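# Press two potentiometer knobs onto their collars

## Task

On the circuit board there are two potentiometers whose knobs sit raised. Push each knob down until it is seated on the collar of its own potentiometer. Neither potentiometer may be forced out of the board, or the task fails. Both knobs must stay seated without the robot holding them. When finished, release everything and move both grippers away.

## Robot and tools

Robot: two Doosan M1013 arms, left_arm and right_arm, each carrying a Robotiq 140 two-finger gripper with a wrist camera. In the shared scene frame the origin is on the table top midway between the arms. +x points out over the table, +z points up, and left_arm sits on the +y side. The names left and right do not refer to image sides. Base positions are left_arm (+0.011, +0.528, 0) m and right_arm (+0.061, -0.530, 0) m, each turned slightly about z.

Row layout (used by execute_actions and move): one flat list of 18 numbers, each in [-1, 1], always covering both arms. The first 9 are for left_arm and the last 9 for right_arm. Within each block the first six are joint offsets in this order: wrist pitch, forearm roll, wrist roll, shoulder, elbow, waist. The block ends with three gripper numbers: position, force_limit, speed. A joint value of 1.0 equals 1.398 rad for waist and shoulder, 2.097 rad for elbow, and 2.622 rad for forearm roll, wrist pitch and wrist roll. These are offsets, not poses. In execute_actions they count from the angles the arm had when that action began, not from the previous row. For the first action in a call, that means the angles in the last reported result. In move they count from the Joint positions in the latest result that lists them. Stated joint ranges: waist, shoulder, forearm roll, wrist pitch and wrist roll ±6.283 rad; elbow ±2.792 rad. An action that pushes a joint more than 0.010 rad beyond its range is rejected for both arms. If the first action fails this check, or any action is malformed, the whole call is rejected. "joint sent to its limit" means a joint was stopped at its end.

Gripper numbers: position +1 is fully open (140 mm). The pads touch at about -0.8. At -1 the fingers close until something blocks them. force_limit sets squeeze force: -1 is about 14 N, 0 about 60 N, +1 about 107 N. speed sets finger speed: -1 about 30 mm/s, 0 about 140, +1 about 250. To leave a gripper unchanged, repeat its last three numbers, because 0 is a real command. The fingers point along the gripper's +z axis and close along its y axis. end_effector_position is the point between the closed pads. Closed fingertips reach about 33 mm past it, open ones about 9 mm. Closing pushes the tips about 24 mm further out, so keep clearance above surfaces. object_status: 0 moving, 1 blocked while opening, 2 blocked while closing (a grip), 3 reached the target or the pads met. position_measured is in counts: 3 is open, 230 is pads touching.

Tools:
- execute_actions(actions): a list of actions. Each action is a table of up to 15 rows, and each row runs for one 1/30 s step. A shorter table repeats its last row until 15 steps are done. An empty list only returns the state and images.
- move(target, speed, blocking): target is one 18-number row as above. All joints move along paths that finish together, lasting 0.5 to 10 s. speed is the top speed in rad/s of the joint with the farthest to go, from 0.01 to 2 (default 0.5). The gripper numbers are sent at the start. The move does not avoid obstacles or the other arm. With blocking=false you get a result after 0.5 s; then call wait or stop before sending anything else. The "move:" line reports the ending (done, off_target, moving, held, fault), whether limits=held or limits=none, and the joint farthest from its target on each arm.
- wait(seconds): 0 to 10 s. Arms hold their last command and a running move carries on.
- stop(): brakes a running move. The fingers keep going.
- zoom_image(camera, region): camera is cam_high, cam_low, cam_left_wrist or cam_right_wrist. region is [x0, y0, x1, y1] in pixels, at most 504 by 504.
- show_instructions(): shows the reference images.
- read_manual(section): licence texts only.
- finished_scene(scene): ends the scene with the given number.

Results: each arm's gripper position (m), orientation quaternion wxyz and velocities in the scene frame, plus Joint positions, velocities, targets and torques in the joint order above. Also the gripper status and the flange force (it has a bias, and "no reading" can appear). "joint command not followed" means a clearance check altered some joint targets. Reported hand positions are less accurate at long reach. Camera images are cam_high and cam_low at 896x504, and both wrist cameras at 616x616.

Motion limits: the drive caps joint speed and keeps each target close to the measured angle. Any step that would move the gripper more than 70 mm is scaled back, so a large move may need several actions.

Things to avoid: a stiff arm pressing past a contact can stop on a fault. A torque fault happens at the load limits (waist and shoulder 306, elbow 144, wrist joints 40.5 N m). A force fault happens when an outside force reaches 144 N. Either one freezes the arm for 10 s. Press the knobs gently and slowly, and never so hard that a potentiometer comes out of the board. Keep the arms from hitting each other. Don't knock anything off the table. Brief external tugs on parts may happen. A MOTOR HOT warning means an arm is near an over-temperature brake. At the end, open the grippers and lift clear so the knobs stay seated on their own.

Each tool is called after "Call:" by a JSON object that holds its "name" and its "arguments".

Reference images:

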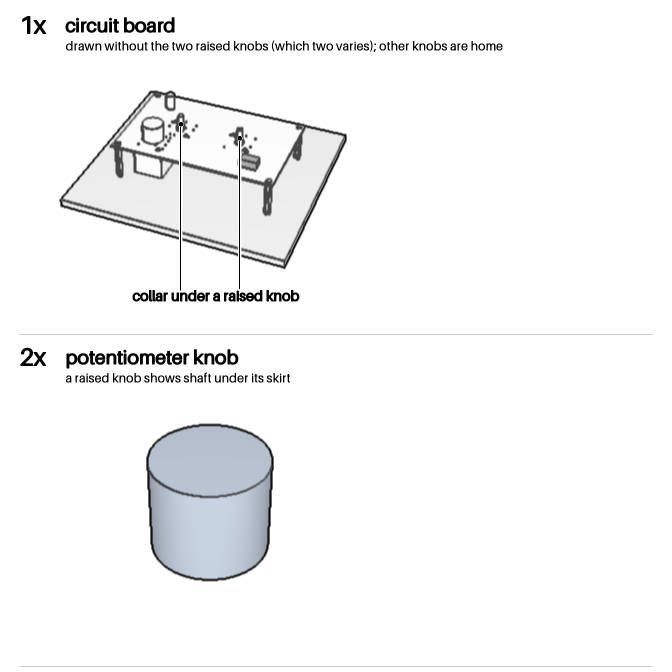

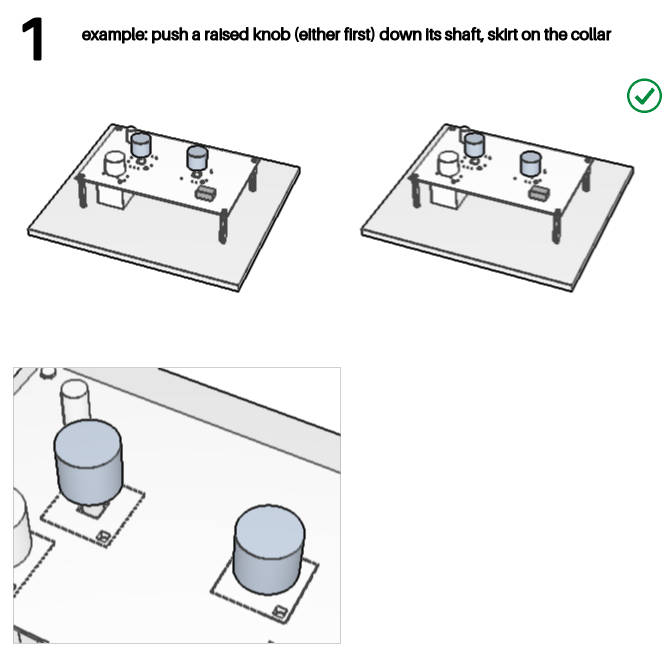

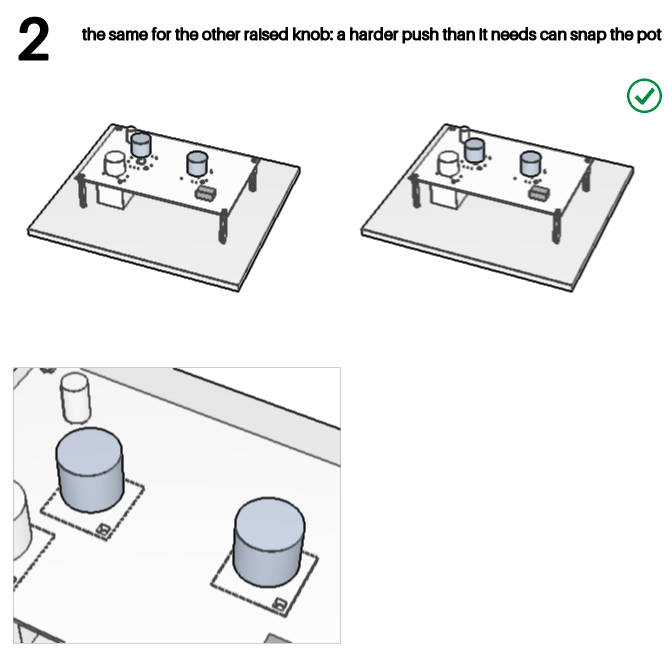

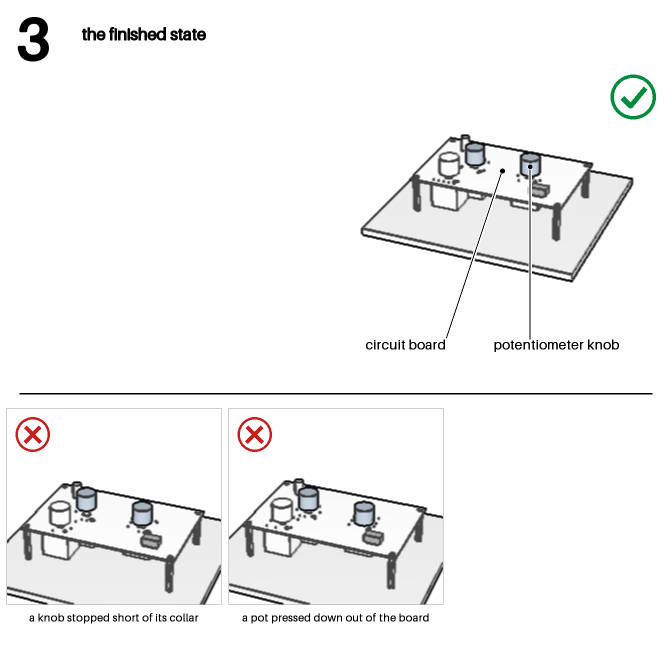

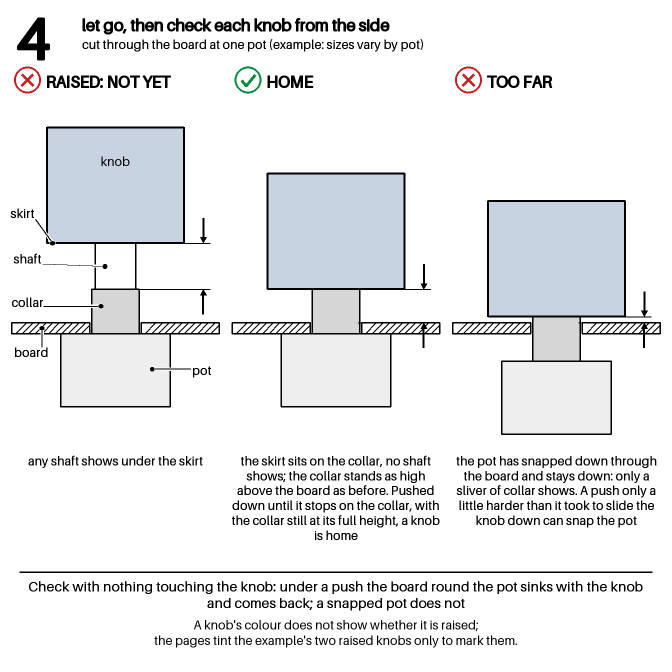

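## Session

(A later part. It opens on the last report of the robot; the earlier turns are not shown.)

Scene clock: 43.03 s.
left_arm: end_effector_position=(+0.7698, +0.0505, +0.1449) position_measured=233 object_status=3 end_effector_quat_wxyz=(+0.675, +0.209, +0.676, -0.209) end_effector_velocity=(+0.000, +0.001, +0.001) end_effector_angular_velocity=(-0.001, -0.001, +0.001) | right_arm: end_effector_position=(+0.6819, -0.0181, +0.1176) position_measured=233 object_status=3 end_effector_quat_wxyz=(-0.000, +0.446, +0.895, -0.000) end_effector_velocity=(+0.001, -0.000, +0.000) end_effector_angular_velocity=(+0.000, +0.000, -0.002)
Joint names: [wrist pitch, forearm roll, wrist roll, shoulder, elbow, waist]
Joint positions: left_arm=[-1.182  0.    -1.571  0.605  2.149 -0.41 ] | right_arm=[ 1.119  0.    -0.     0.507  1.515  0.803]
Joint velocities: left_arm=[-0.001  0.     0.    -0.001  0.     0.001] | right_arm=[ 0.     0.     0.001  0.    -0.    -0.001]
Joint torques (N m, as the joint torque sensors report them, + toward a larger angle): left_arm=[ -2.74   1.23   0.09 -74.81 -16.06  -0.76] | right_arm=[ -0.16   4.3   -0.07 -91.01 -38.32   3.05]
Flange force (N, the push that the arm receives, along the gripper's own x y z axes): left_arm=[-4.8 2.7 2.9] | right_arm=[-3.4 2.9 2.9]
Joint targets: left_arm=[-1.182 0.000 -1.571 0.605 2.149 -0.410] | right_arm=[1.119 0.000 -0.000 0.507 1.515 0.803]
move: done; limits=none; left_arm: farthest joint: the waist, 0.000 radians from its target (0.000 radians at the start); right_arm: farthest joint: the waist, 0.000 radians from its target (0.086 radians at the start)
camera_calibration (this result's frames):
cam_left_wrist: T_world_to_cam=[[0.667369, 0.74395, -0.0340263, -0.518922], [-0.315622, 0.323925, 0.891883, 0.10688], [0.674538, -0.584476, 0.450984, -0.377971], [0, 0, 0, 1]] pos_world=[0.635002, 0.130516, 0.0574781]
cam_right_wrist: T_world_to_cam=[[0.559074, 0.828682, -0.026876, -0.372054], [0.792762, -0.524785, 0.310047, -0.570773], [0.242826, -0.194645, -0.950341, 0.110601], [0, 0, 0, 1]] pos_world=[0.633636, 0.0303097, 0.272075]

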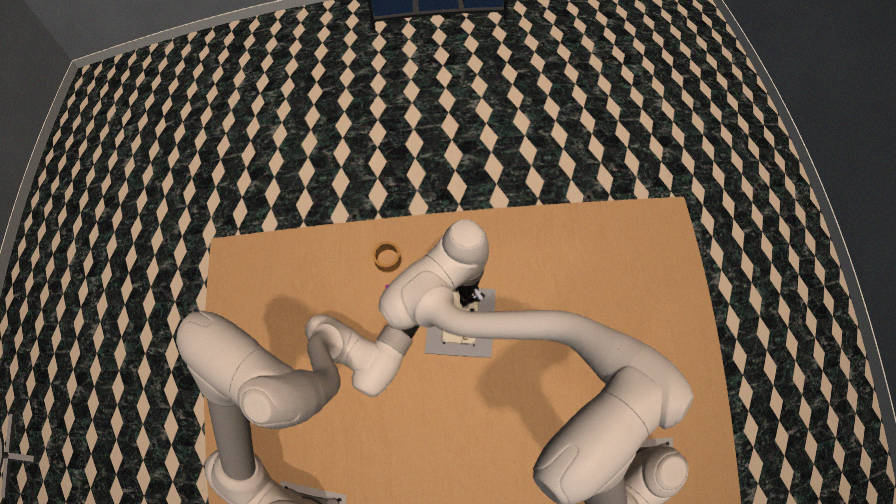

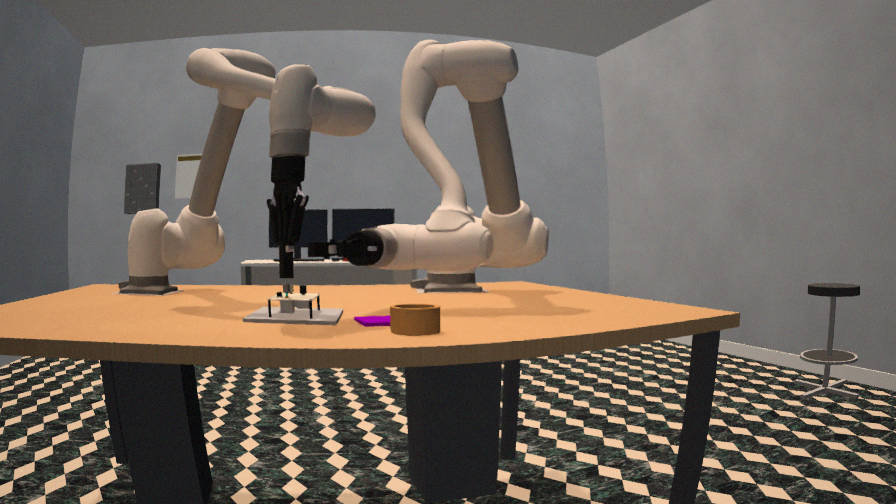

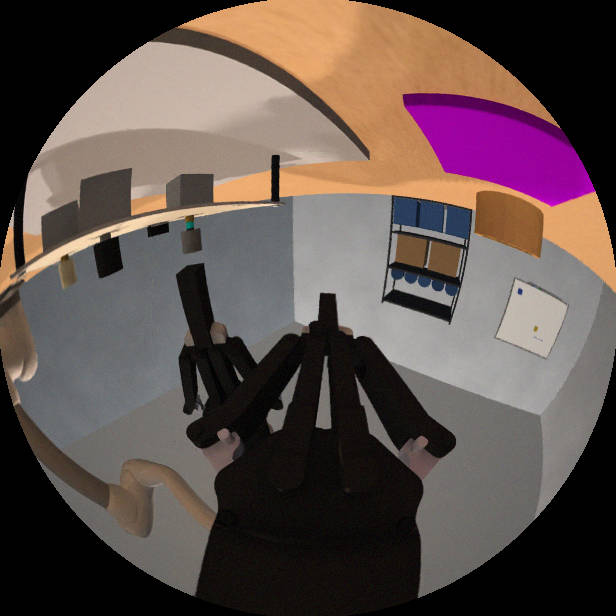

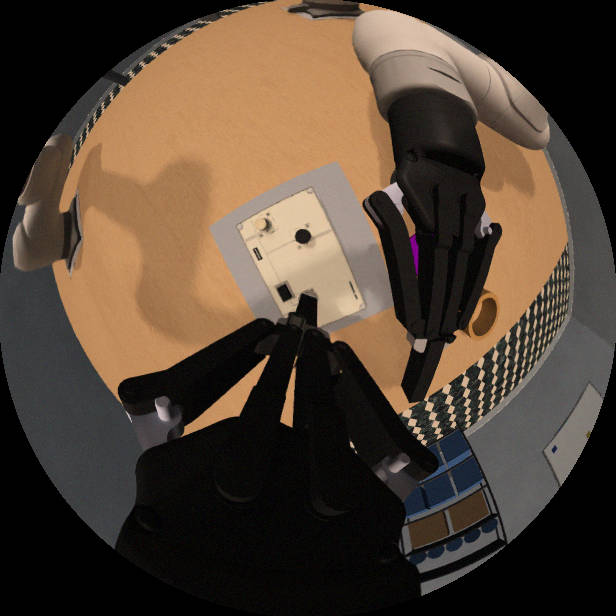

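Call:
{"name": "zoom_image", "arguments": {"camera": "cam_right_wrist", "region": [240, 240, 360, 360]}}

Region (240, 240, 360, 360) of cam_right_wrist's 616x616 image, scaled by 4.200, with more detail than that image has.

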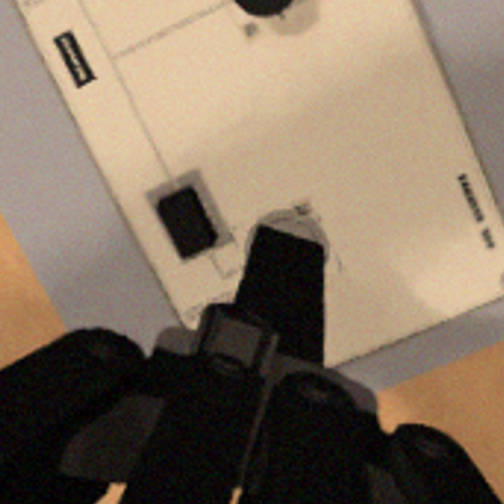

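Call:
{"name": "move", "arguments": {"target": [0,0,0,0,0,0,-1,0,1, -0.0056,0,0,0.00853,0.00132,-0.00187,-1,0,1], "speed": 0.03}}

Call:
{"name": "zoom_image", "arguments": {"camera": "cam_left_wrist", "region": [150, 200, 230, 290]}}

Call:
{"name": "zoom_image", "arguments": {"camera": "cam_low", "region": [260, 265, 320, 305]}}

Scene clock: 45.53 s.
left_arm: end_effector_position=(+0.7698, +0.0505, +0.1449) position_measured=233 object_status=3 end_effector_quat_wxyz=(+0.675, +0.209, +0.676, -0.209) end_effector_velocity=(+0.000, +0.001, -0.001) end_effector_angular_velocity=(+0.001, +0.001, +0.001) | right_arm: end_effector_position=(+0.6854, -0.0181, +0.1067) position_measured=233 object_status=3 end_effector_quat_wxyz=(-0.000, +0.447, +0.895, -0.000) end_effector_velocity=(+0.001, +0.000, -0.000) end_effector_angular_velocity=(+0.001, -0.001, -0.000)
Joint names: [wrist pitch, forearm roll, wrist roll, shoulder, elbow, waist]
Joint positions: left_arm=[-1.182  0.    -1.571  0.605  2.149 -0.41 ] | right_arm=[ 1.104  0.    -0.     0.519  1.518  0.8  ]
Joint velocities: left_arm=[-0.     0.    -0.     0.001  0.001  0.001] | right_arm=[-0.001 -0.     0.     0.001 -0.    -0.   ]
Joint torques (N m, as the joint torque sensors report them, + toward a larger angle): left_arm=[ -2.81   1.24  -0.04 -74.88 -16.18  -1.3 ] | right_arm=[  0.     4.18  -0.11 -90.85 -35.62   2.67]
Flange force (N, the push that the arm receives, along the gripper's own x y z axes): left_arm=[-4.1 3.6 2.7] | right_arm=[-2.9 7.0 0.1]
Joint targets: left_arm=[-1.182 0.000 -1.571 0.605 2.149 -0.410] | right_arm=[1.104 0.000 -0.000 0.519 1.518 0.800]
move: done; limits=none; left_arm: farthest joint: the waist, 0.000 radians from its target (0.000 radians at the start); right_arm: farthest joint: the waist, 0.000 radians from its target (0.003 radians at the start)
camera_calibration (this result's frames):
cam_left_wrist: T_world_to_cam=[[0.667369, 0.74395, -0.0340263, -0.518922], [-0.315622, 0.323925, 0.891883, 0.10688], [0.674538, -0.584476, 0.450984, -0.377971], [0, 0, 0, 1]] pos_world=[0.635002, 0.130516, 0.057478]
cam_right_wrist: T_world_to_cam=[[0.56123, 0.827223, -0.0268738, -0.375887], [0.791392, -0.526848, 0.310048, -0.569275], [0.24232, -0.195276, -0.950341, 0.0996865], [0, 0, 0, 1]] pos_world=[0.637323, 0.030488, 0.261137]

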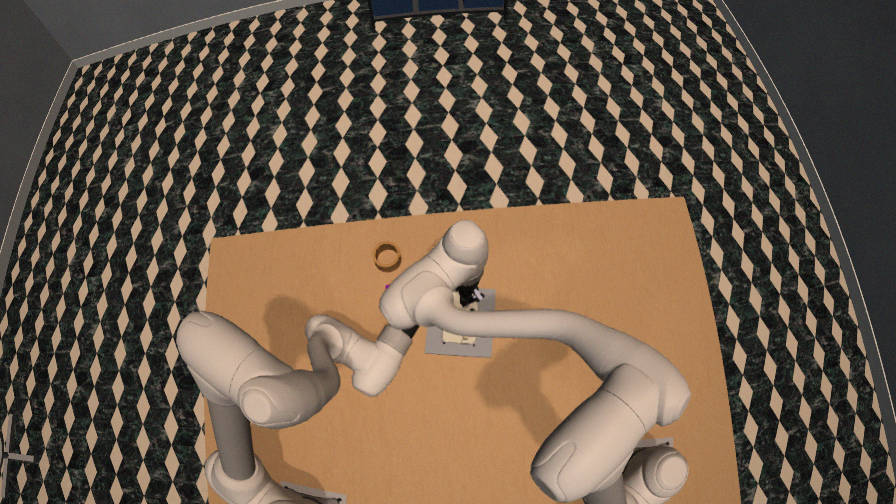

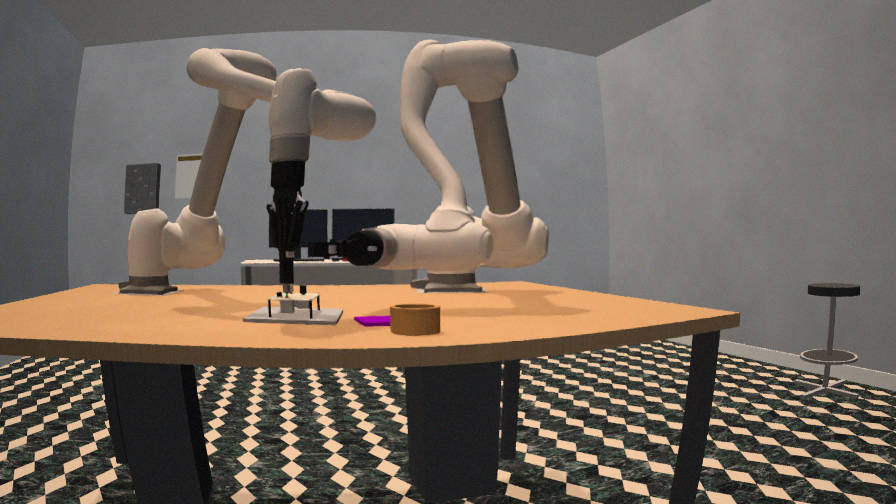

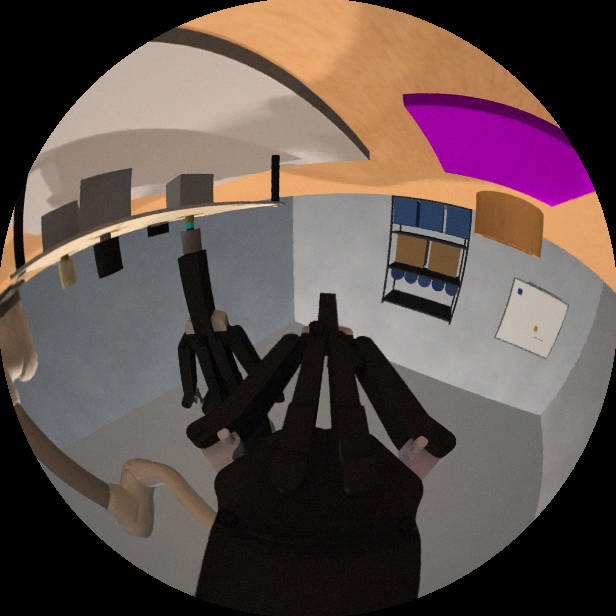

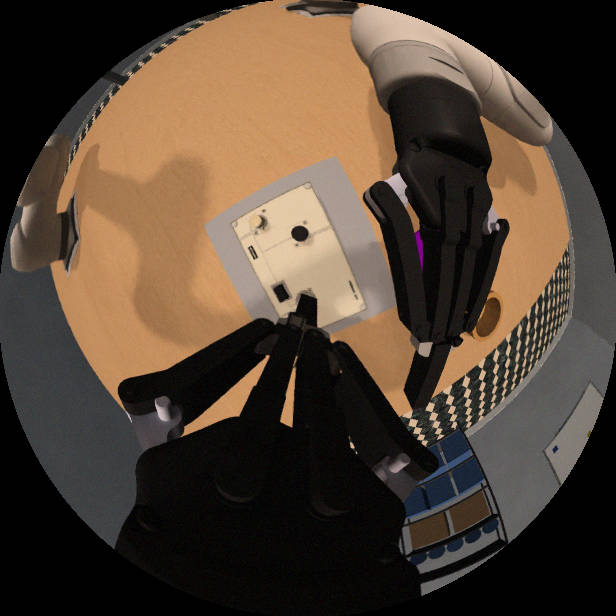

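Region (150, 200, 230, 290) of cam_left_wrist's 616x616 image, scaled by 5.600, with more detail than that image has.

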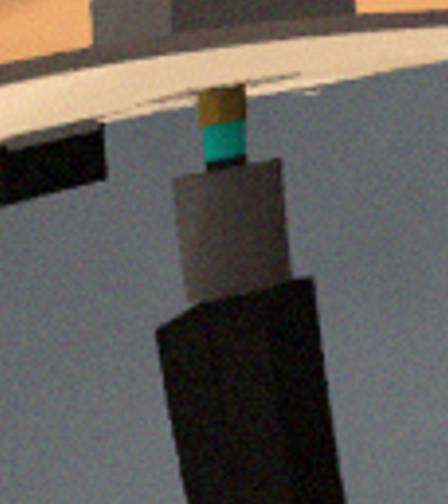

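Region (260, 265, 320, 305) of cam_low's 896x504 image, scaled by 8.400, with more detail than that image has.

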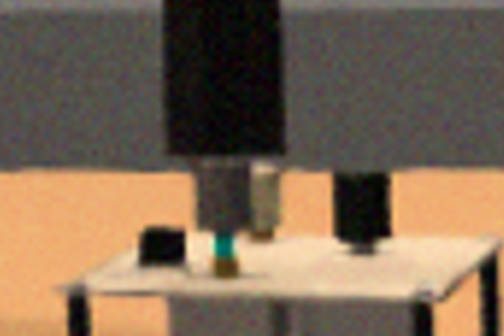

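Call:
{"name": "zoom_image", "arguments": {"camera": "cam_left_wrist", "region": [172, 208, 212, 258]}}

Region (172, 208, 212, 258) of cam_left_wrist's 616x616 image, scaled by 10.080, with more detail than that image has; it fills the left 403 columns of this view, and the rest is white.

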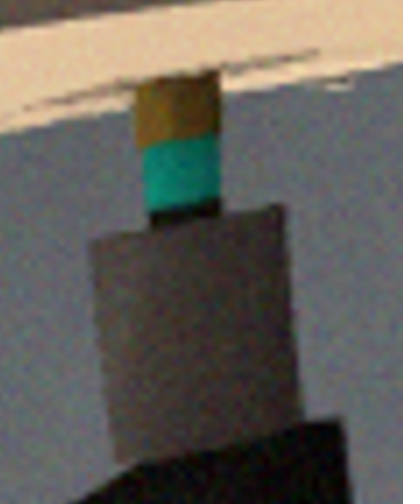

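Call:
{"name": "move", "arguments": {"target": [0,0,0,0,0,0,-1,0,1, -0.004151,0,0,0.003654,0.002751,0,-1,0,1], "speed": 0.012}}

Call:
{"name": "zoom_image", "arguments": {"camera": "cam_left_wrist", "region": [172, 208, 212, 258]}}

Scene clock: 47.37 s.
left_arm: end_effector_position=(+0.7698, +0.0505, +0.1449) position_measured=233 object_status=3 end_effector_quat_wxyz=(+0.675, +0.209, +0.676, -0.209) end_effector_velocity=(-0.001, +0.000, -0.001) end_effector_angular_velocity=(+0.002, +0.002, -0.000) | right_arm: end_effector_position=(+0.6854, -0.0181, +0.0998) position_measured=233 object_status=3 end_effector_quat_wxyz=(-0.000, +0.447, +0.895, +0.000) end_effector_velocity=(+0.000, -0.000, -0.001) end_effector_angular_velocity=(-0.001, -0.001, -0.001)
Joint names: [wrist pitch, forearm roll, wrist roll, shoulder, elbow, waist]
Joint positions: left_arm=[-1.182  0.    -1.571  0.605  2.149 -0.41 ] | right_arm=[ 1.093  0.    -0.     0.524  1.524  0.8  ]
Joint velocities: left_arm=[ 0.001 -0.     0.    -0.     0.001 -0.   ] | right_arm=[-0.001 -0.001  0.001  0.001  0.001 -0.   ]
Joint torques (N m, as the joint torque sensors report them, + toward a larger angle): left_arm=[ -2.79   1.32  -0.01 -72.95 -16.18  -1.04] | right_arm=[ -0.48   4.06  -0.01 -81.06 -31.28   2.86]
Flange force (N, the push that the arm receives, along the gripper's own x y z axes): left_arm=[-7.6 2.5 1.2] | right_arm=[-3.4 2.6 -11.2]
Joint targets: left_arm=[-1.182 0.000 -1.571 0.605 2.149 -0.410] | right_arm=[1.093 0.000 -0.000 0.524 1.524 0.800]
move: done; limits=none; left_arm: farthest joint: the waist, 0.000 radians from its target (0.000 radians at the start); right_arm: farthest joint: the waist, 0.000 radians from its target (0.000 radians at the start)
camera_calibration (this result's frames):
cam_left_wrist: T_world_to_cam=[[0.667369, 0.743949, -0.0340262, -0.518922], [-0.315622, 0.323925, 0.891883, 0.10688], [0.674538, -0.584476, 0.450984, -0.377971], [0, 0, 0, 1]] pos_world=[0.635002, 0.130516, 0.0574781]
cam_right_wrist: T_world_to_cam=[[0.56124, 0.827218, -0.0268362, -0.376075], [0.791376, -0.526864, 0.31006, -0.567122], [0.242348, -0.195256, -0.950338, 0.0930779], [0, 0, 0, 1]] pos_world=[0.637318, 0.0304737, 0.254205]

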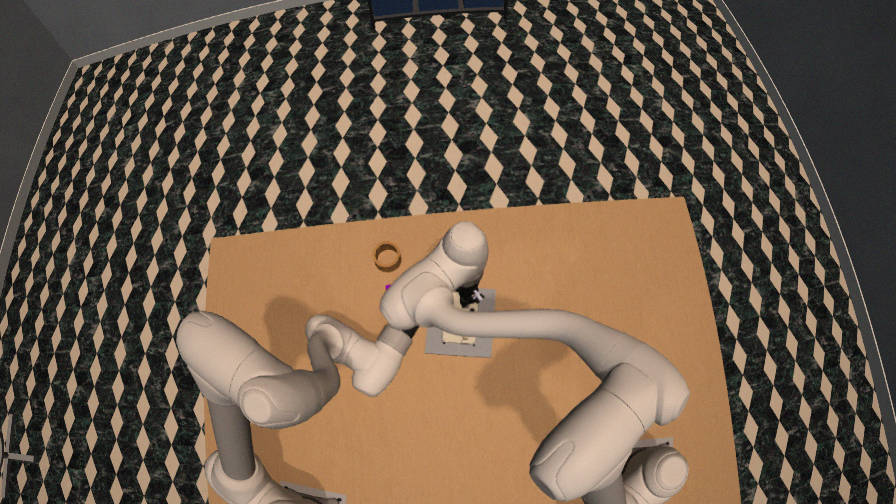

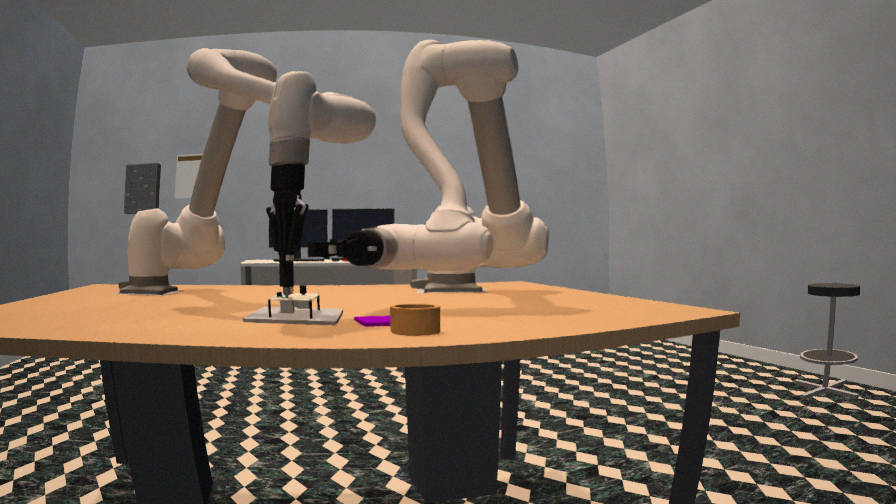

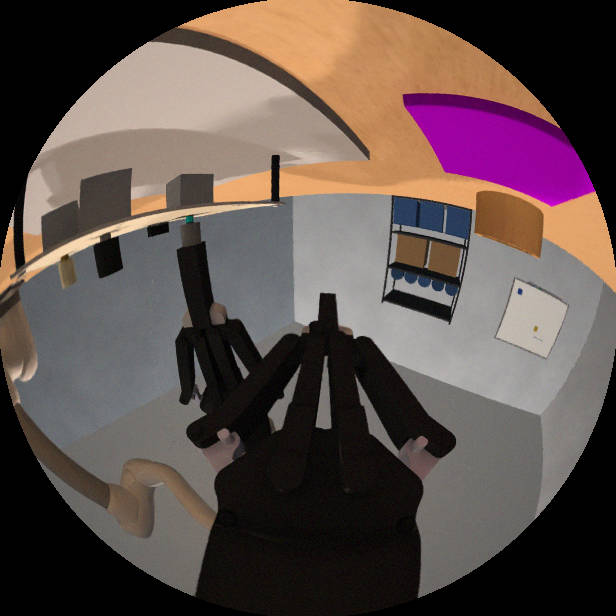

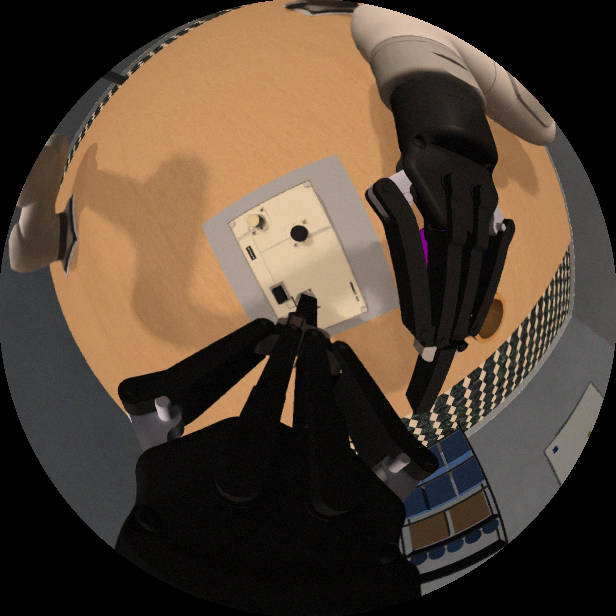

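Region (172, 208, 212, 258) of cam_left_wrist's 616x616 image, scaled by 10.080, with more detail than that image has; it fills the left 403 columns of this view, and the rest is white.

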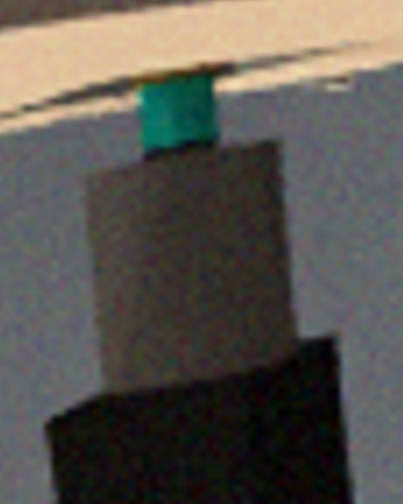

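Call:
{"name": "move", "arguments": {"target": [0,0,0,0,0,0,-1,0,1, -0.002965,0,0,0.00261,0.001965,0,-1,0,1], "speed": 0.01}}

Call:
{"name": "zoom_image", "arguments": {"camera": "cam_left_wrist", "region": [172, 208, 212, 258]}}

Scene clock: 48.70 s.
left_arm: end_effector_position=(+0.7698, +0.0505, +0.1449) position_measured=233 object_status=3 end_effector_quat_wxyz=(+0.675, +0.209, +0.676, -0.209) end_effector_velocity=(+0.000, +0.000, +0.001) end_effector_angular_velocity=(-0.001, -0.001, +0.000) | right_arm: end_effector_position=(+0.6854, -0.0181, +0.0948) position_measured=233 object_status=3 end_effector_quat_wxyz=(-0.000, +0.447, +0.895, +0.000) end_effector_velocity=(-0.000, -0.000, -0.000) end_effector_angular_velocity=(-0.000, +0.000, -0.000)
Joint names: [wrist pitch, forearm roll, wrist roll, shoulder, elbow, waist]
Joint positions: left_arm=[-1.182  0.    -1.571  0.605  2.149 -0.41 ] | right_arm=[ 1.086  0.    -0.     0.528  1.528  0.8  ]
Joint velocities: left_arm=[-0.001 -0.    -0.    -0.    -0.     0.   ] | right_arm=[-0. -0.  0.  0.  0.  0.]
Joint torques (N m, as the joint torque sensors report them, + toward a larger angle): left_arm=[ -2.79   1.13  -0.02 -73.67 -15.49  -1.24] | right_arm=[ -0.31   3.91  -0.16 -81.87 -29.94   4.38]
Flange force (N, the push that the arm receives, along the gripper's own x y z axes): left_arm=[-6.5 3.7 3.2] | right_arm=[-5.0 6.1 -11.4]
Joint targets: left_arm=[-1.182 0.000 -1.571 0.605 2.149 -0.410] | right_arm=[1.085 0.000 -0.000 0.528 1.528 0.800]
move: done; limits=none; left_arm: farthest joint: the waist, 0.000 radians from its target (0.000 radians at the start); right_arm: farthest joint: the waist, 0.000 radians from its target (0.000 radians at the start)
camera_calibration (this result's frames):
cam_left_wrist: T_world_to_cam=[[0.667369, 0.743949, -0.0340261, -0.518922], [-0.315622, 0.323925, 0.891883, 0.10688], [0.674538, -0.584476, 0.450984, -0.377971], [0, 0, 0, 1]] pos_world=[0.635002, 0.130516, 0.057478]
cam_right_wrist: T_world_to_cam=[[0.561241, 0.827218, -0.0268324, -0.376159], [0.791375, -0.526865, 0.310062, -0.56557], [0.242352, -0.195254, -0.950338, 0.0883749], [0, 0, 0, 1]] pos_world=[0.637276, 0.0304417, 0.249254]

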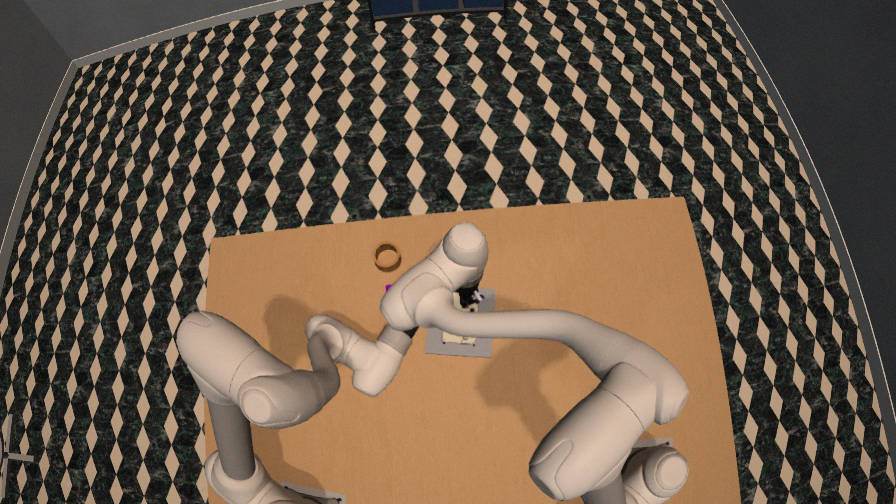

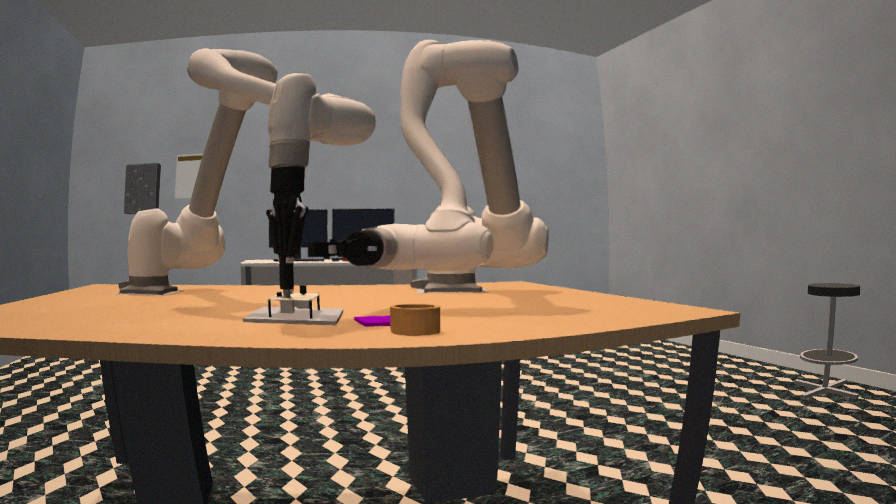

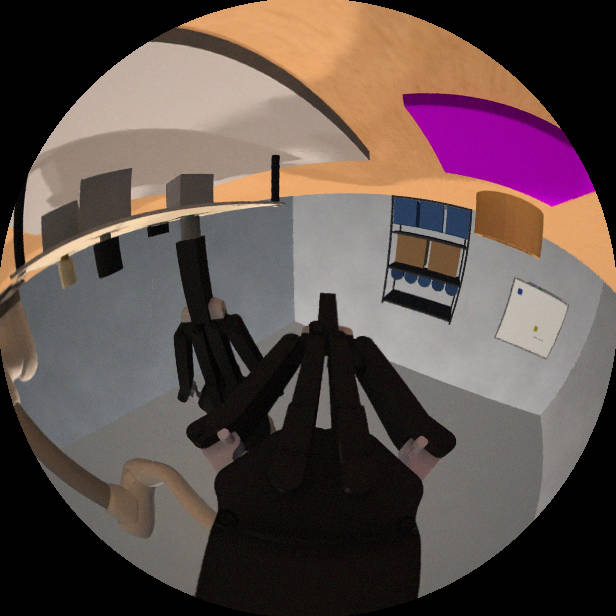

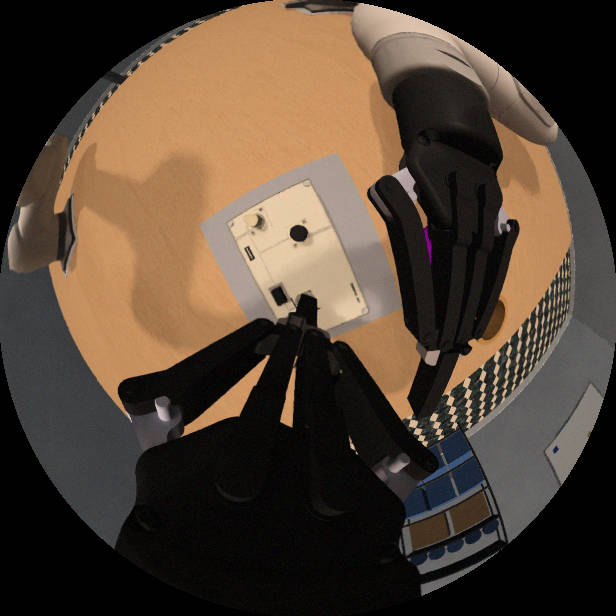

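Region (172, 208, 212, 258) of cam_left_wrist's 616x616 image, scaled by 10.080, with more detail than that image has; it fills the left 403 columns of this view, and the rest is white.

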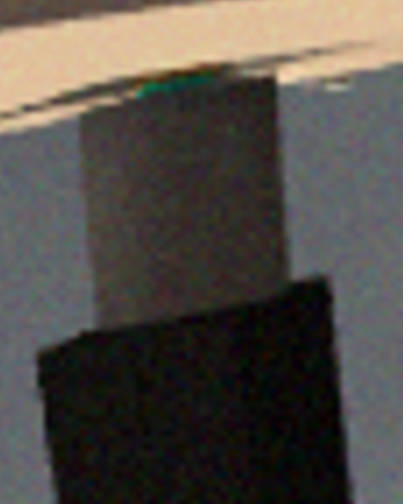

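Call:
{"name": "zoom_image", "arguments": {"camera": "cam_left_wrist", "region": [178, 210, 202, 226]}}

Region (178, 210, 202, 226) of cam_left_wrist's 616x616 image, scaled by 21.000, with more detail than that image has.

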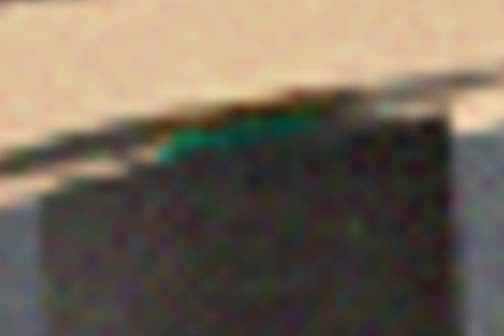

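Call:
{"name": "move", "arguments": {"target": [0,0,0,0,0,0,-1,0,1, -0.000771,0,0,0.000679,0.000511,0,-1,0,1], "speed": 0.01}}

Call:
{"name": "wait", "arguments": {"seconds": 0.2}}

Scene clock: 50.13 s.
left_arm: end_effector_position=(+0.7698, +0.0505, +0.1449) position_measured=233 object_status=3 end_effector_quat_wxyz=(+0.675, +0.209, +0.676, -0.209) end_effector_velocity=(+0.000, +0.000, +0.000) end_effector_angular_velocity=(-0.001, -0.001, +0.000) | right_arm: end_effector_position=(+0.6854, -0.0181, +0.0935) position_measured=233 object_status=3 end_effector_quat_wxyz=(-0.000, +0.447, +0.895, +0.000) end_effector_velocity=(+0.000, +0.000, +0.000) end_effector_angular_velocity=(+0.000, +0.000, +0.001)
Joint names: [wrist pitch, forearm roll, wrist roll, shoulder, elbow, waist]
Joint positions: left_arm=[-1.182  0.    -1.571  0.605  2.149 -0.41 ] | right_arm=[ 1.084  0.    -0.     0.529  1.529  0.8  ]
Joint velocities: left_arm=[-0.001  0.    -0.     0.    -0.001  0.   ] | right_arm=[ 0.     0.    -0.001  0.    -0.     0.   ]
Joint torques (N m, as the joint torque sensors report them, + toward a larger angle): left_arm=[ -2.72   1.22   0.05 -74.24 -16.26  -0.72] | right_arm=[ -0.38   4.22  -0.01 -81.43 -29.88   3.11]
Flange force (N, the push that the arm receives, along the gripper's own x y z axes): left_arm=[-5.5 2.4 2.1] | right_arm=[-3.6 5.6 -12.0]
Joint targets: left_arm=[-1.182 0.000 -1.571 0.605 2.149 -0.410] | right_arm=[1.084 0.000 -0.000 0.529 1.529 0.800]
move: done; limits=none; left_arm: farthest joint: the waist, 0.000 radians from its target (0.000 radians at the start); right_arm: farthest joint: the waist, 0.000 radians from its target (0.000 radians at the start)
camera_calibration (this result's frames):
cam_left_wrist: T_world_to_cam=[[0.667369, 0.74395, -0.034026, -0.518922], [-0.315622, 0.323925, 0.891883, 0.10688], [0.674538, -0.584476, 0.450984, -0.377971], [0, 0, 0, 1]] pos_world=[0.635002, 0.130516, 0.057478]
cam_right_wrist: T_world_to_cam=[[0.561241, 0.827218, -0.0268204, -0.37618], [0.791372, -0.526867, 0.310066, -0.565168], [0.242361, -0.195247, -0.950337, 0.0871594], [0, 0, 0, 1]] pos_world=[0.637262, 0.0304314, 0.247981]

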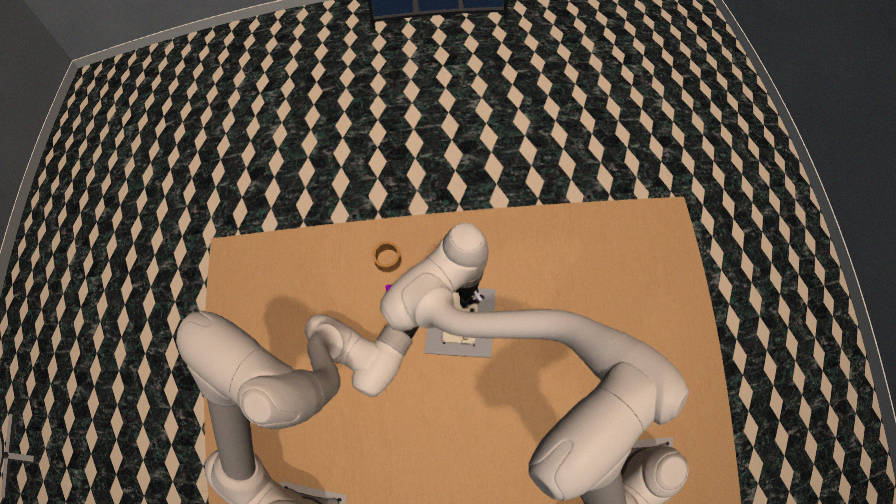

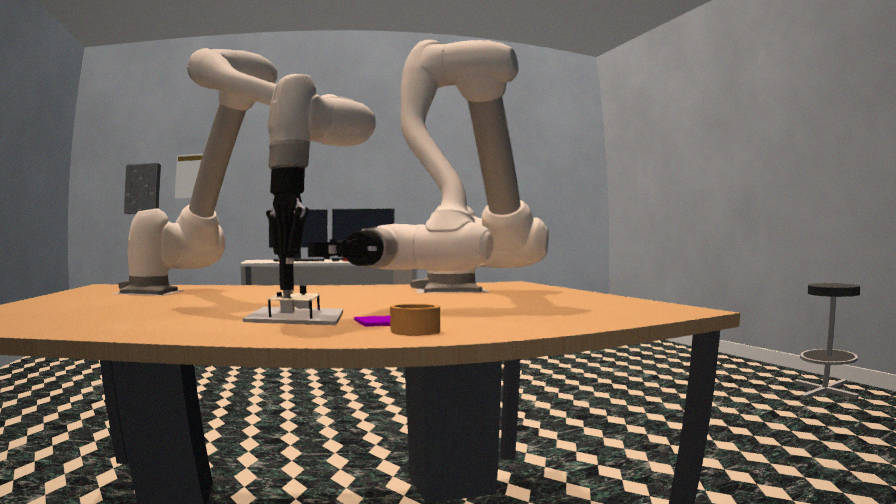

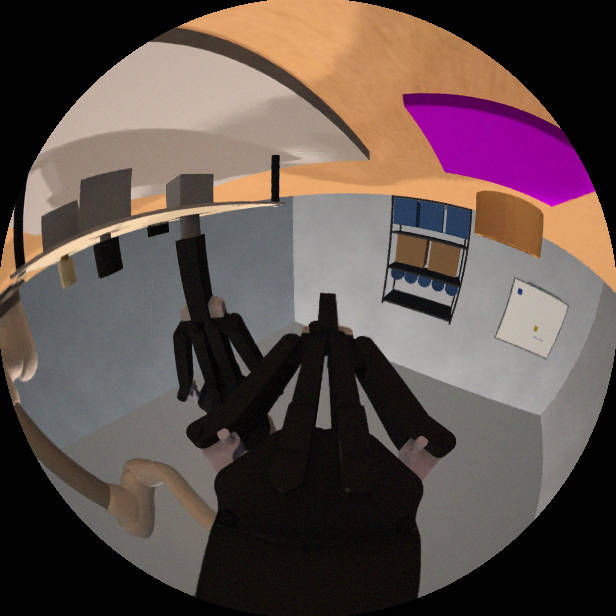

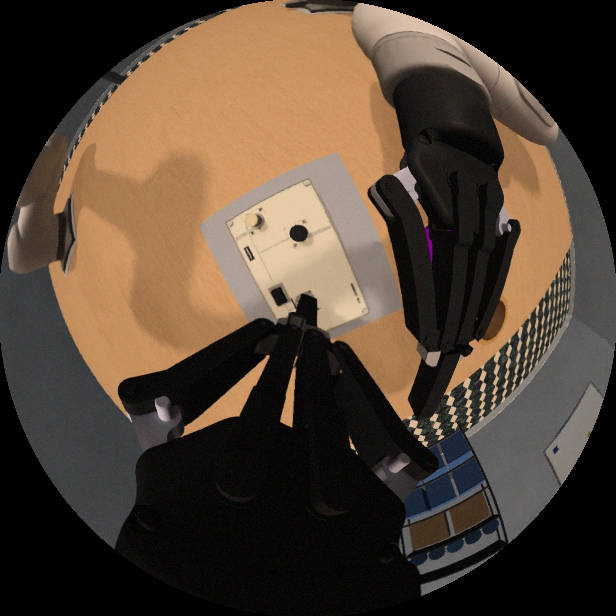

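Scene clock: 50.33 s.
left_arm: end_effector_position=(+0.7698, +0.0505, +0.1449) position_measured=233 object_status=3 end_effector_quat_wxyz=(+0.675, +0.209, +0.676, -0.209) end_effector_velocity=(-0.000, -0.000, -0.001) end_effector_angular_velocity=(+0.002, +0.003, -0.000) | right_arm: end_effector_position=(+0.6854, -0.0181, +0.0935) position_measured=233 object_status=3 end_effector_quat_wxyz=(-0.000, +0.447, +0.895, +0.000) end_effector_velocity=(+0.000, +0.000, -0.000) end_effector_angular_velocity=(+0.000, -0.000, -0.000)
Joint names: [wrist pitch, forearm roll, wrist roll, shoulder, elbow, waist]
Joint positions: left_arm=[-1.182  0.    -1.571  0.605  2.149 -0.41 ] | right_arm=[ 1.084  0.    -0.     0.529  1.529  0.8  ]
Joint velocities: left_arm=[ 0.004  0.     0.     0.    -0.    -0.   ] | right_arm=[-0.001  0.    -0.     0.     0.    -0.   ]
Joint torques (N m, as the joint torque sensors report them, + toward a larger angle): left_arm=[ -2.77   1.22   0.15 -74.47 -15.85  -0.84] | right_arm=[ -0.23   3.92  -0.04 -78.86 -30.64   3.85]
Flange force (N, the push that the arm receives, along the gripper's own x y z axes): left_arm=[-5.0 2.6 3.1] | right_arm=[-4.7 0.1 -12.9]
Joint targets: left_arm=[-1.182 0.000 -1.571 0.605 2.149 -0.410] | right_arm=[1.084 0.000 -0.000 0.529 1.529 0.800]
wait: 0.20 s; at rest by 0.17 s
camera_calibration (this result's frames):
cam_left_wrist: T_world_to_cam=[[0.667369, 0.74395, -0.0340261, -0.518922], [-0.315622, 0.323925, 0.891883, 0.10688], [0.674538, -0.584476, 0.450984, -0.377971], [0, 0, 0, 1]] pos_world=[0.635002, 0.130516, 0.0574781]
cam_right_wrist: T_world_to_cam=[[0.561241, 0.827218, -0.0268267, -0.376177], [0.791374, -0.526866, 0.310064, -0.565163], [0.242356, -0.19525, -0.950337, 0.0871458], [0, 0, 0, 1]] pos_world=[0.637261, 0.0304305, 0.247963]

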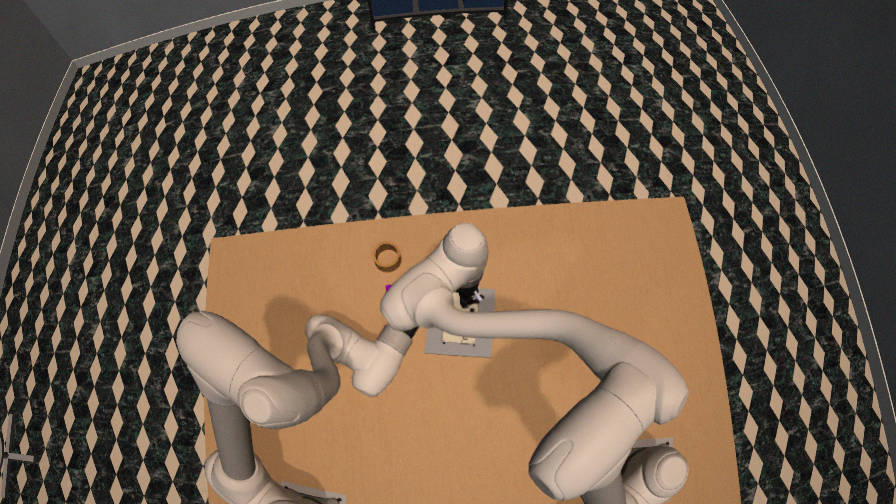

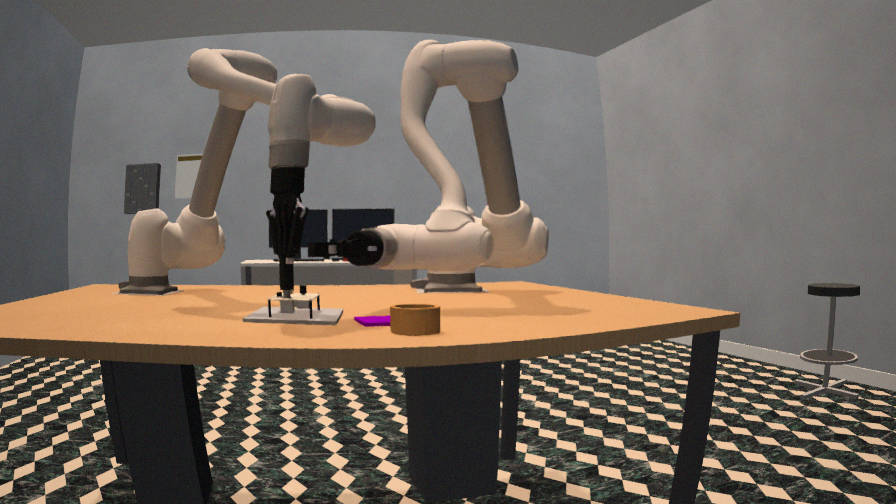

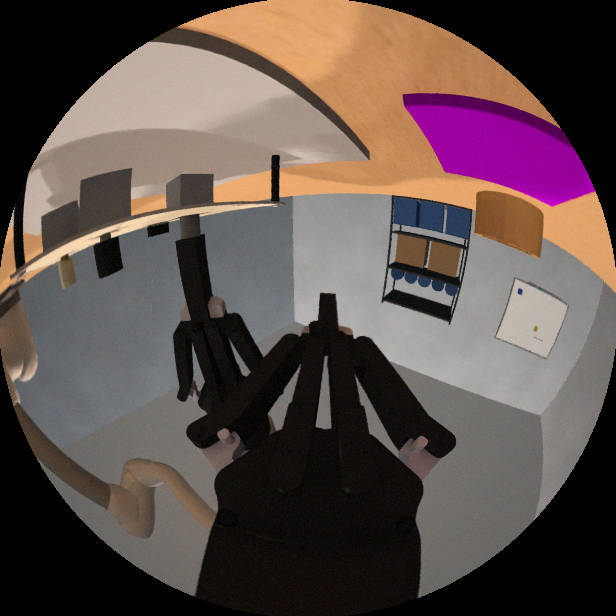

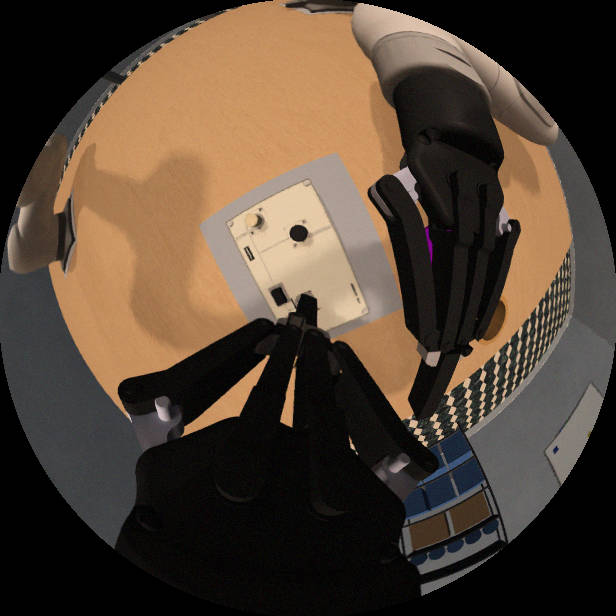

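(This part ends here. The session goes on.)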